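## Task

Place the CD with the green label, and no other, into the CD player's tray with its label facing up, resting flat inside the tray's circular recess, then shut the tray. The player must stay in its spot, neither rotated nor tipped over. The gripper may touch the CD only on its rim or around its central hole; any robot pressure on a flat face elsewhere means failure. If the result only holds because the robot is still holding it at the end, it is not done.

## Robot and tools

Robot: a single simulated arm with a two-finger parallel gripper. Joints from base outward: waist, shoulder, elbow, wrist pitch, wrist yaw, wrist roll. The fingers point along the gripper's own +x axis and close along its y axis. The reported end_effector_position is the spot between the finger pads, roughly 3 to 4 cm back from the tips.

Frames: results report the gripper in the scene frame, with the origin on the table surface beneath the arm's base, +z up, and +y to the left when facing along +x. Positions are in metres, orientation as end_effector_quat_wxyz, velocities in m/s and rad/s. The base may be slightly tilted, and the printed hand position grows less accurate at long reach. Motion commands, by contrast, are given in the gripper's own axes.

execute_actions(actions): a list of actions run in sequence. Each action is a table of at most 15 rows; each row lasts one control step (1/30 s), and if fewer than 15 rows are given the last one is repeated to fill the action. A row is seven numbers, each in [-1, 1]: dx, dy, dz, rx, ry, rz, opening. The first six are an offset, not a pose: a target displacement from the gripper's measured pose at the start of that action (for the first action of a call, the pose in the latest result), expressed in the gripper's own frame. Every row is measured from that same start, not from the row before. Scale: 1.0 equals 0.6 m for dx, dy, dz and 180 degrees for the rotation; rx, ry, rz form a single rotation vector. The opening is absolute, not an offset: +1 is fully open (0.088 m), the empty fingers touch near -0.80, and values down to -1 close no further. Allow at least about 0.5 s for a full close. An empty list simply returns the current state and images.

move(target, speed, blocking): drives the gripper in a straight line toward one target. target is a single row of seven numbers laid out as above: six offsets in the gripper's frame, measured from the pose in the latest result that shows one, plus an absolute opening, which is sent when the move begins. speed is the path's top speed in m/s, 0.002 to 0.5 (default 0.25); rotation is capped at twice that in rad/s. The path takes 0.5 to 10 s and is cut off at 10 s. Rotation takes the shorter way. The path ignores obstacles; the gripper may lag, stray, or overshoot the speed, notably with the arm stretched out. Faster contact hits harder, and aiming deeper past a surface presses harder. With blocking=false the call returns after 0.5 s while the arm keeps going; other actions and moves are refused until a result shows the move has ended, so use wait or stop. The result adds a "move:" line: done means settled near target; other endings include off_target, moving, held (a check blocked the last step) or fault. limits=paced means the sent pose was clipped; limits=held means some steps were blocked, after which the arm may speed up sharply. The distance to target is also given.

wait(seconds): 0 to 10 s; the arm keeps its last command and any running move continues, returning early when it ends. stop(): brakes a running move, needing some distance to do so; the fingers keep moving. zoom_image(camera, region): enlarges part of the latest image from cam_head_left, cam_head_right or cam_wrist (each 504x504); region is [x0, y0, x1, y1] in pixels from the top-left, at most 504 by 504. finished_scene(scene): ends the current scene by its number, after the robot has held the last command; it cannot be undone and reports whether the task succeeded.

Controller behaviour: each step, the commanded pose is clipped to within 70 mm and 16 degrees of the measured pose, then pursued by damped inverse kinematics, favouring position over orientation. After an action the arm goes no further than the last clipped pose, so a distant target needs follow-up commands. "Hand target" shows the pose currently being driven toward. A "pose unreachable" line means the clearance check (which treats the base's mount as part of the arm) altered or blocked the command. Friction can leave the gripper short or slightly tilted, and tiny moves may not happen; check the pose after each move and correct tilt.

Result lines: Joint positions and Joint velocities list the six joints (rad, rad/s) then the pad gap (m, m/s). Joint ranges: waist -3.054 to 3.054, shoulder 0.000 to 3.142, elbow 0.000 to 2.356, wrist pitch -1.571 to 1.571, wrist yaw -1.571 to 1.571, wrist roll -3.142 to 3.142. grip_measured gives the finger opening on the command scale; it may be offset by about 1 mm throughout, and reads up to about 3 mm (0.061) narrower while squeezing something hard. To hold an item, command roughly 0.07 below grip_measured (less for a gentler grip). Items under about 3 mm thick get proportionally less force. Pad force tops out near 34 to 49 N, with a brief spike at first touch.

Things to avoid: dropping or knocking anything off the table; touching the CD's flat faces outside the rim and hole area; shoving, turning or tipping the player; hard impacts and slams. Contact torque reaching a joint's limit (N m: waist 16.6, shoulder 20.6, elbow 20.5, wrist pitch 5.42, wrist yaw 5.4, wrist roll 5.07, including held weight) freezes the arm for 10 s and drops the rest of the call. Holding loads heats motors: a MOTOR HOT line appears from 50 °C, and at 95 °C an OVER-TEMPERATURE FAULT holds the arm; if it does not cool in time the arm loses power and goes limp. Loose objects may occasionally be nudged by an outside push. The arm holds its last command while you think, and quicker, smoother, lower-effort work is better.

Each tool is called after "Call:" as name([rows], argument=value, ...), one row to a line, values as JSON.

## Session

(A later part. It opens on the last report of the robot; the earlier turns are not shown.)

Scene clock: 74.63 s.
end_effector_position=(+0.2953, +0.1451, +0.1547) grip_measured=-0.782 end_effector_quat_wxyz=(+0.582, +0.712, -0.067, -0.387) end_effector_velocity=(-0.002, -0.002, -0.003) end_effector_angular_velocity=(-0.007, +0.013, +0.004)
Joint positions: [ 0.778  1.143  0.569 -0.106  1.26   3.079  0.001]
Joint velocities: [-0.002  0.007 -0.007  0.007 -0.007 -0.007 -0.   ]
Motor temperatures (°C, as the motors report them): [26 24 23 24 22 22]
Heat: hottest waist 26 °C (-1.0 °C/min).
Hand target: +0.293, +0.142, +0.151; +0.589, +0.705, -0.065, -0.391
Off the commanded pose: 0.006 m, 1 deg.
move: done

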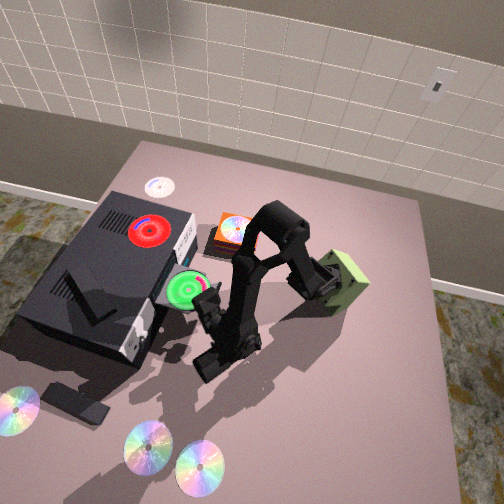

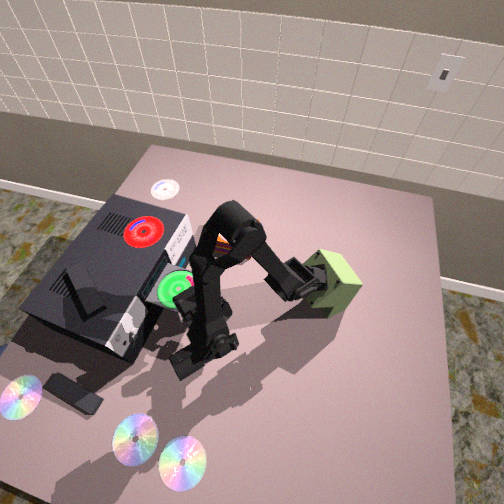

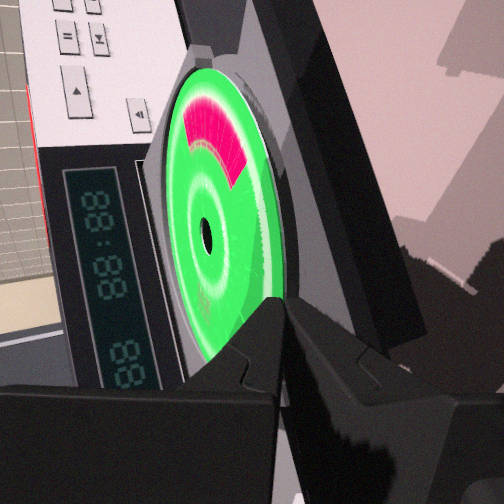

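Call:
execute_actions([
  [[0,0,0,0,0,0,-0.62]],
])

Call:
move(target=[-0.05,0.01,-0.01,0,0,-0.06,-0.62], speed=0.05)

Call:
zoom_image(camera="cam_head_left", region=[140, 250, 240, 340])

Scene clock: 78.97 s.
end_effector_position=(+0.2958, +0.1445, +0.1557) grip_measured=-0.627 end_effector_quat_wxyz=(+0.584, +0.711, -0.071, -0.385) end_effector_velocity=(-0.001, -0.001, -0.001) end_effector_angular_velocity=(+0.003, +0.005, -0.003)
Joint positions: [ 0.778  1.144  0.569 -0.105  1.269  3.078  0.008]
Joint velocities: [-0.002 -0.002 -0.002 -0.007 -0.007  0.007  0.001]
Motor temperatures (°C, as the motors report them): [26 24 23 24 23 22]
Heat: hottest waist 26 °C (-2.0 °C/min).
Hand target: +0.295, +0.145, +0.155; +0.582, +0.711, -0.067, -0.387
Off the commanded pose: 0.001 m, 1 deg.

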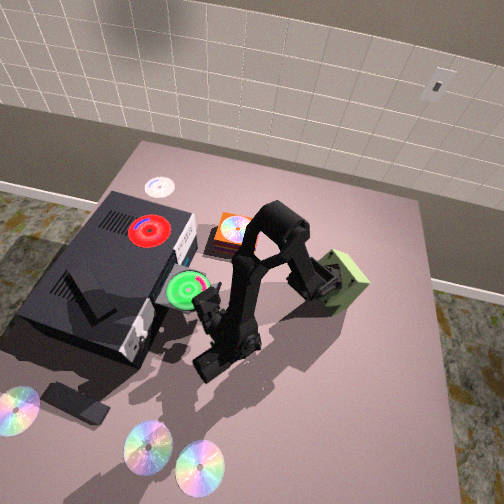

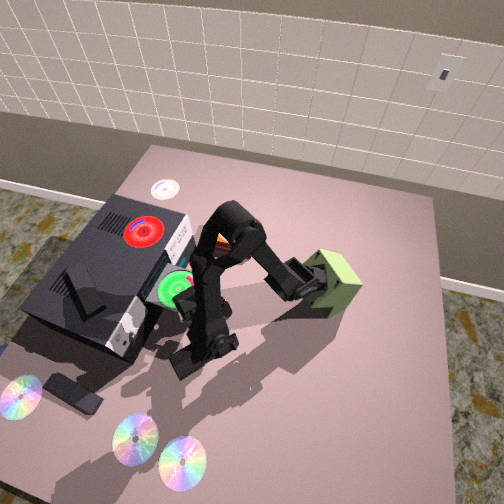

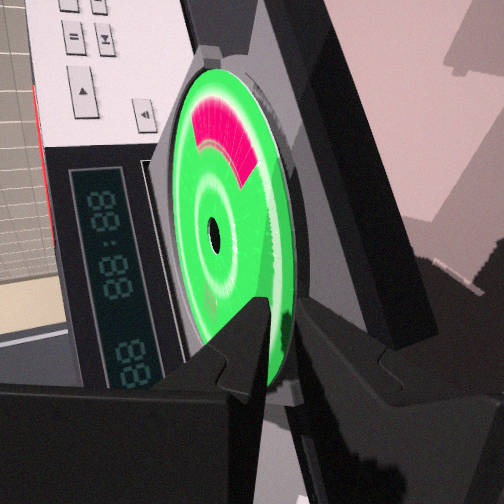

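Scene clock: 81.13 s.
end_effector_position=(+0.2806, +0.1614, +0.1729) grip_measured=-0.623 end_effector_quat_wxyz=(+0.554, +0.714, +0.011, -0.428) end_effector_velocity=(-0.002, -0.003, +0.000) end_effector_angular_velocity=(-0.024, +0.025, +0.016)
Joint positions: [ 0.859  0.98   0.611 -0.378  1.138  3.137  0.008]
Joint velocities: [-0.002 -0.007 -0.002 -0.022 -0.007 -0.022 -0.   ]
Motor temperatures (°C, as the motors report them): [26 25 23 24 23 22]
Heat: hottest waist 26 °C (-2.0 °C/min).
Hand target: +0.281, +0.163, +0.175; +0.549, +0.718, +0.013, -0.428
Off the commanded pose: 0.003 m, 2 deg.
joint sent to its limit — the command would take joint 6 (wrist roll) past its upper limit, so that joint was sent only as far as its limit.
move: done

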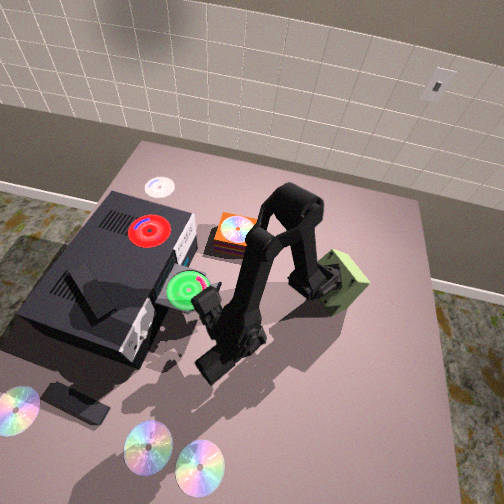

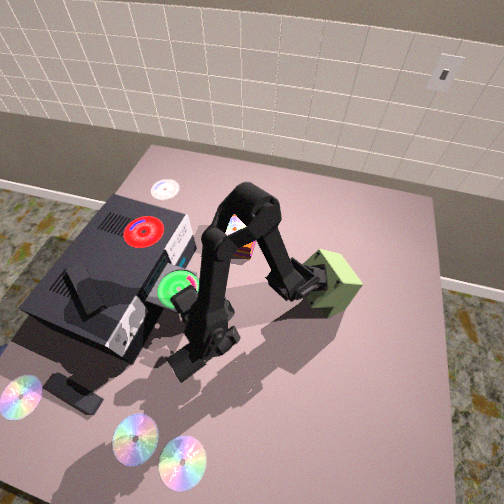

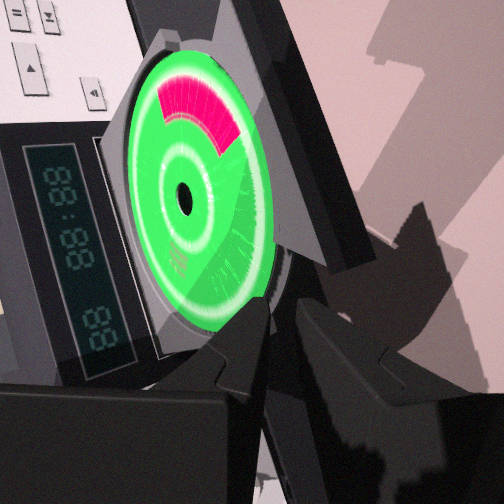

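Region (140, 250, 240, 340) of cam_head_left's 504x504 image, scaled by 5.040, with more detail than that image has; it fills the top 454 rows of this view, and the rest is white.

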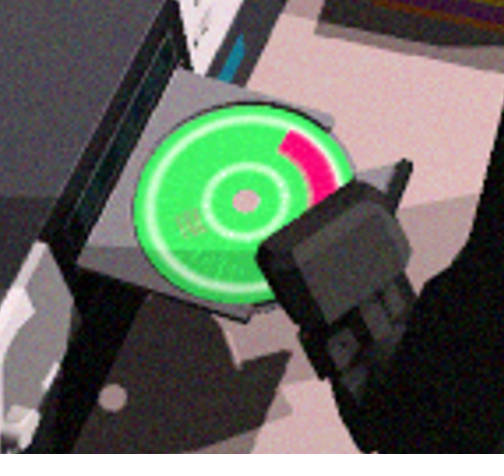

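Call:
move(target=[-0.042,-0.033,0.04,-0.5,0,0,-1], speed=0.35)

Call:
move(target=[0.068,-0.078,0.004,0,0,0,-1], speed=0.08)

Scene clock: 89.93 s.
end_effector_position=(+0.2414, +0.1610, +0.1740) grip_measured=-0.782 end_effector_quat_wxyz=(+0.896, +0.120, +0.309, -0.296) end_effector_velocity=(-0.001, -0.002, +0.000) end_effector_angular_velocity=(-0.024, +0.023, +0.020)
Joint positions: [ 1.047  1.039  0.611 -0.696  1.25   1.987  0.001]
Joint velocities: [-0.002 -0.007 -0.002 -0.007 -0.007 -0.037  0.   ]
Motor temperatures (°C, as the motors report them): [26 25 23 23 23 22]
Heat: hottest waist 26 °C (-4.0 °C/min).
Hand target: +0.241, +0.162, +0.173; +0.897, +0.113, +0.310, -0.294
Off the commanded pose: 0.002 m, 1 deg.
move: done

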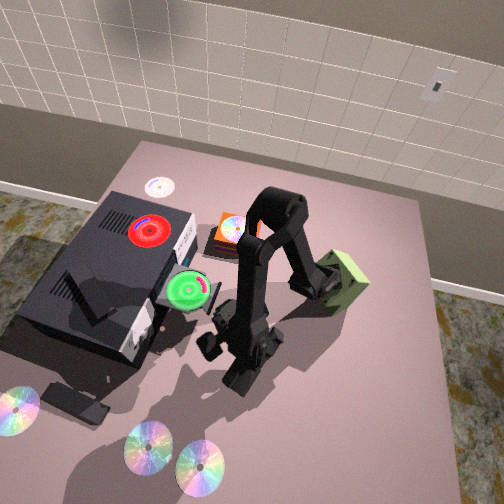

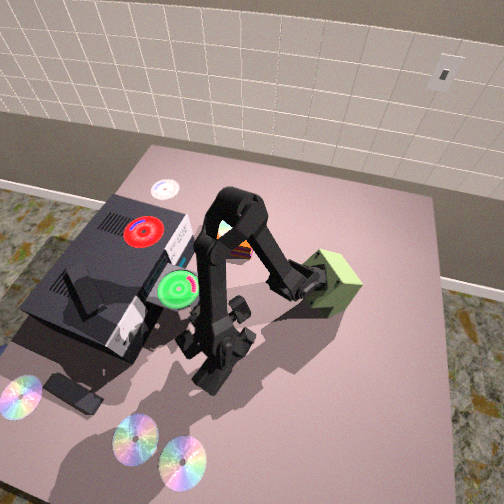

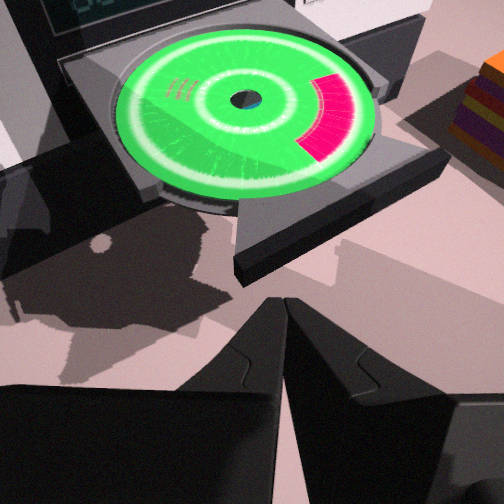

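Scene clock: 91.10 s.
end_effector_position=(+0.2406, +0.1060, +0.1494) grip_measured=-0.782 end_effector_quat_wxyz=(+0.896, +0.120, +0.308, -0.298) end_effector_velocity=(-0.001, -0.003, -0.004) end_effector_angular_velocity=(-0.001, +0.023, +0.028)
Joint positions: [ 0.812  0.878  0.297 -0.103  1.104  1.512  0.001]
Joint velocities: [-0.022 -0.017 -0.032  0.066 -0.037 -0.081 -0.   ]
Motor temperatures (°C, as the motors report them): [25 25 23 23 23 22]
Heat: hottest waist 25 °C (-5.1 °C/min).
Hand target: +0.240, +0.104, +0.149; +0.896, +0.120, +0.309, -0.297
Off the commanded pose: 0.002 m, 0 deg.
move: done

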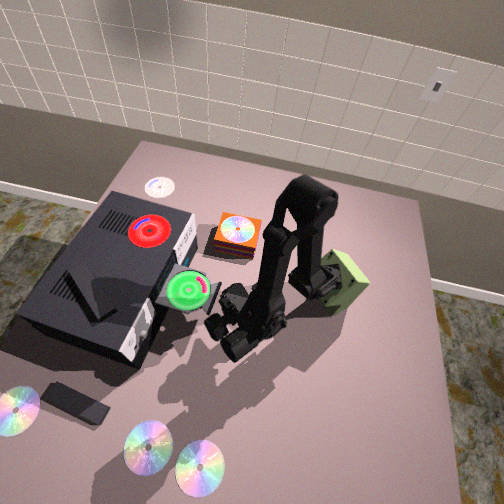

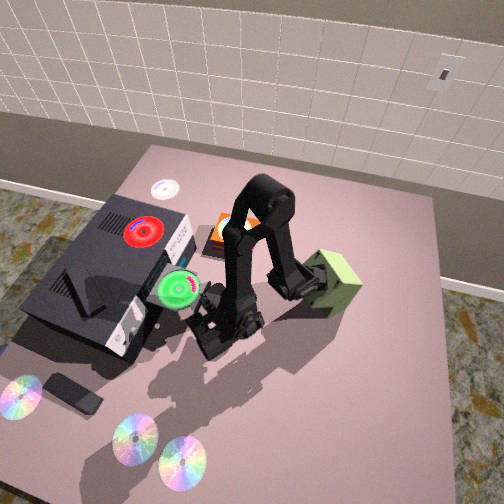

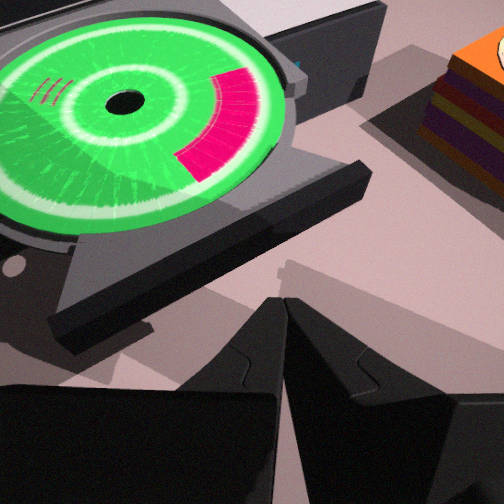

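Call:
move(target=[0.134,0.108,0.103,-0.104,0.005,0.13,-1], speed=0.045)

Scene clock: 99.50 s.
end_effector_position=(+0.3563, +0.0942, +0.1494) grip_measured=-0.782 end_effector_quat_wxyz=(+0.942, +0.035, +0.330, -0.061) end_effector_velocity=(+0.001, +0.002, -0.001) end_effector_angular_velocity=(-0.002, +0.012, +0.030)
Joint positions: [0.09  1.04  0.265 0.744 0.168 0.608 0.001]
Joint velocities: [-0.012  0.007  0.002  0.007 -0.037 -0.022 -0.   ]
Motor temperatures (°C, as the motors report them): [25 25 23 24 23 22]
Heat: hottest waist 25 °C (-5.0 °C/min).
Hand target: +0.360, +0.096, +0.150; +0.942, +0.035, +0.328, -0.057
Off the commanded pose: 0.005 m, 1 deg.
move: done

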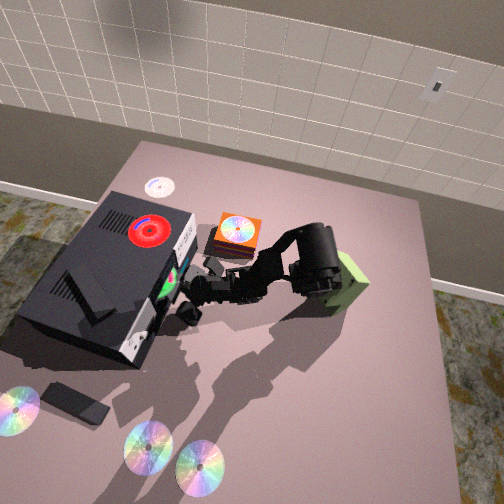

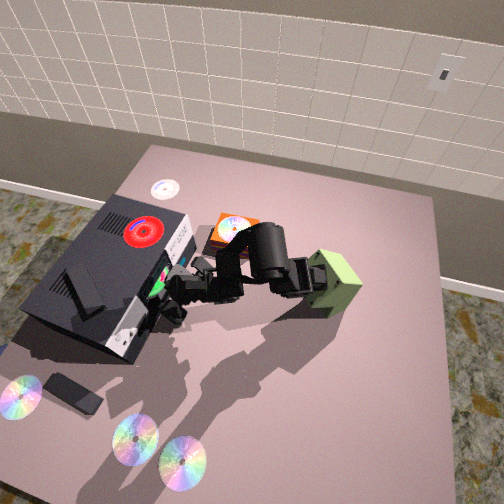

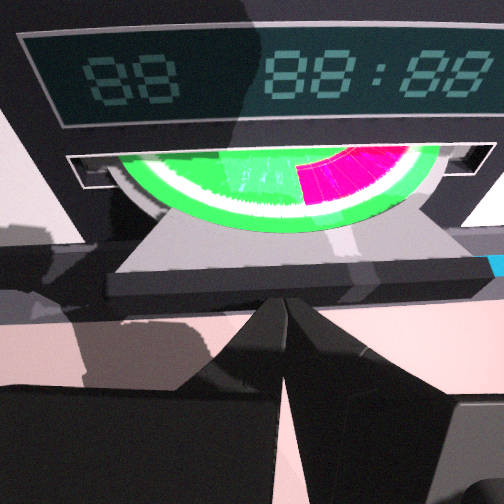

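Call:
move(target=[0.058,0.011,0.051,0,0,0,-1], speed=0.025)

Scene clock: 104.20 s.
end_effector_position=(+0.3995, +0.0939, +0.1520) grip_measured=-0.782 end_effector_quat_wxyz=(+0.941, +0.036, +0.330, -0.062) end_effector_velocity=(-0.001, -0.005, -0.002) end_effector_angular_velocity=(-0.021, +0.013, -0.013)
Joint positions: [0.007 1.14  0.429 0.679 0.086 0.607 0.001]
Joint velocities: [-0.007  0.002  0.002 -0.022  0.007 -0.007 -0.   ]
Motor temperatures (°C, as the motors report them): [25 25 23 25 22 22]
Heat: hottest waist 25 °C (-4.1 °C/min).
Hand target: +0.403, +0.094, +0.152; +0.942, +0.035, +0.330, -0.060
Off the commanded pose: 0.004 m, 0 deg.
move: done

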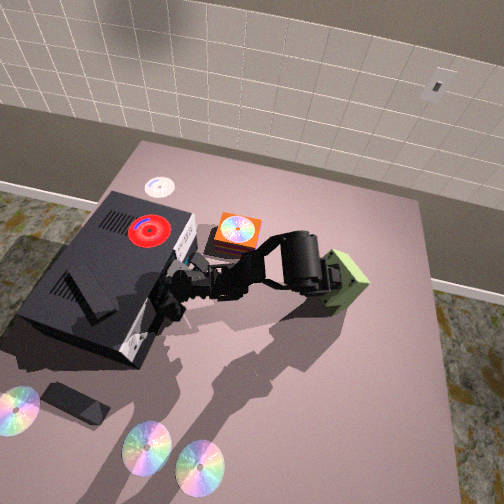

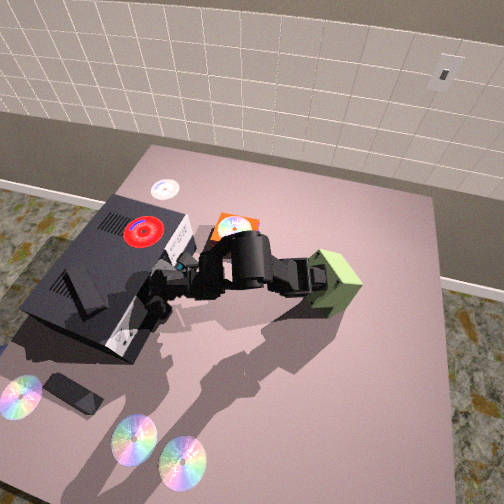

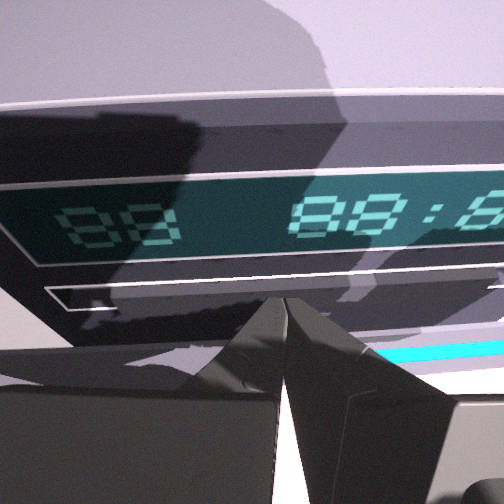

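Call:
move(target=[0.013,0.002,0.011,0,0,0,-1], speed=0.01)

Call:
move(target=[-0.05,0,-0.04,0,0,0,-1], speed=0.1)

Scene clock: 109.77 s.
end_effector_position=(+0.4035, +0.0934, +0.1510) grip_measured=-0.782 end_effector_quat_wxyz=(+0.940, +0.036, +0.335, -0.061) end_effector_velocity=(-0.001, -0.002, -0.000) end_effector_angular_velocity=(-0.008, +0.007, +0.002)
Joint positions: [-0.004  1.151  0.448  0.662  0.069  0.607  0.001]
Joint velocities: [-0.007 -0.002 -0.002 -0.007 -0.007 -0.007 -0.   ]
Motor temperatures (°C, as the motors report them): [25 25 23 25 22 22]
Heat: hottest waist 25 °C (-4.0 °C/min).
Hand target: +0.410, +0.094, +0.152; +0.941, +0.036, +0.330, -0.062
Off the commanded pose: 0.006 m, 1 deg.
move: done

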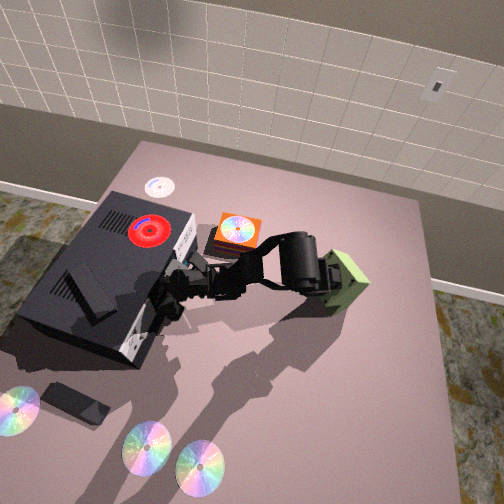

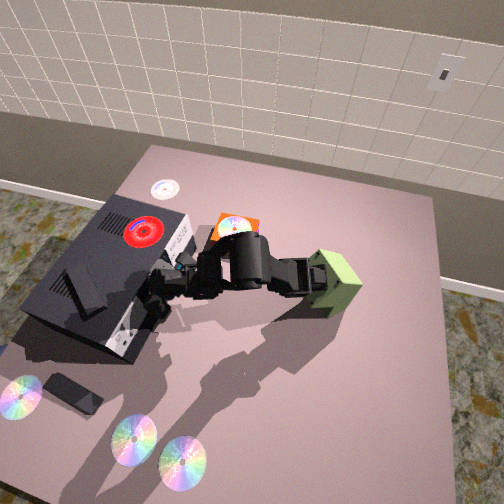

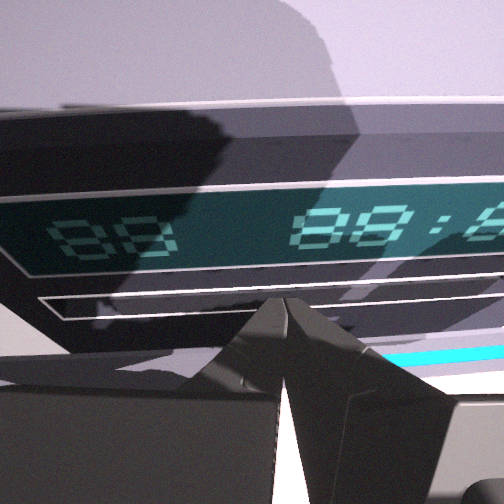

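Scene clock: 110.60 s.
end_effector_position=(+0.3680, +0.0987, +0.1513) grip_measured=-0.782 end_effector_quat_wxyz=(+0.940, +0.035, +0.335, -0.061) end_effector_velocity=(-0.004, -0.001, -0.001) end_effector_angular_velocity=(-0.008, +0.007, +0.003)
Joint positions: [0.081 1.046 0.323 0.682 0.154 0.609 0.001]
Joint velocities: [ 0.007 -0.012 -0.012 -0.007  0.007 -0.007 -0.   ]
Motor temperatures (°C, as the motors report them): [25 25 23 26 22 22]
Heat: hottest wrist pitch 26 °C (-3.0 °C/min).
Hand target: +0.365, +0.099, +0.151; +0.940, +0.036, +0.335, -0.061
Off the commanded pose: 0.003 m, 0 deg.
move: done

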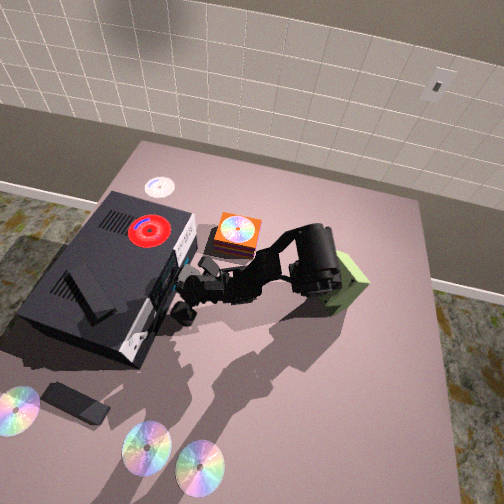

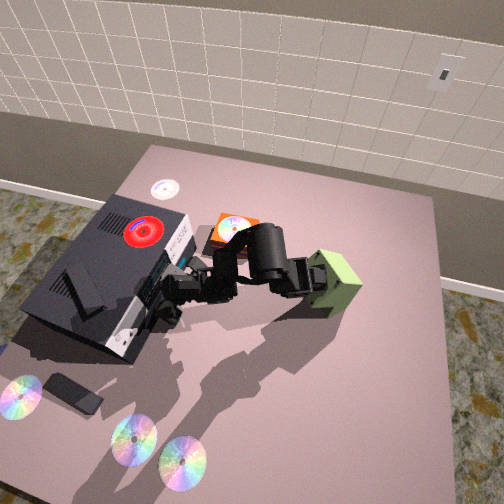

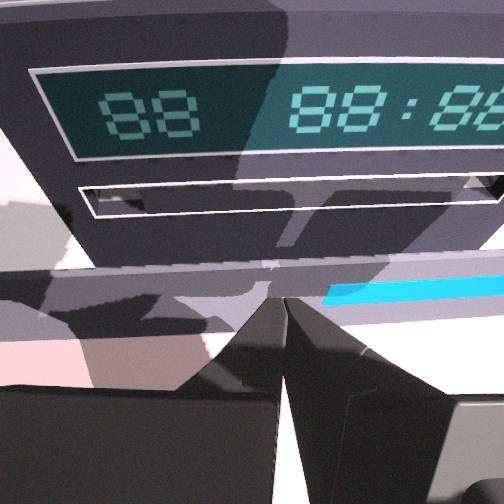

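Call:
finished_scene(scene=2)

The scene is finished: the task was done.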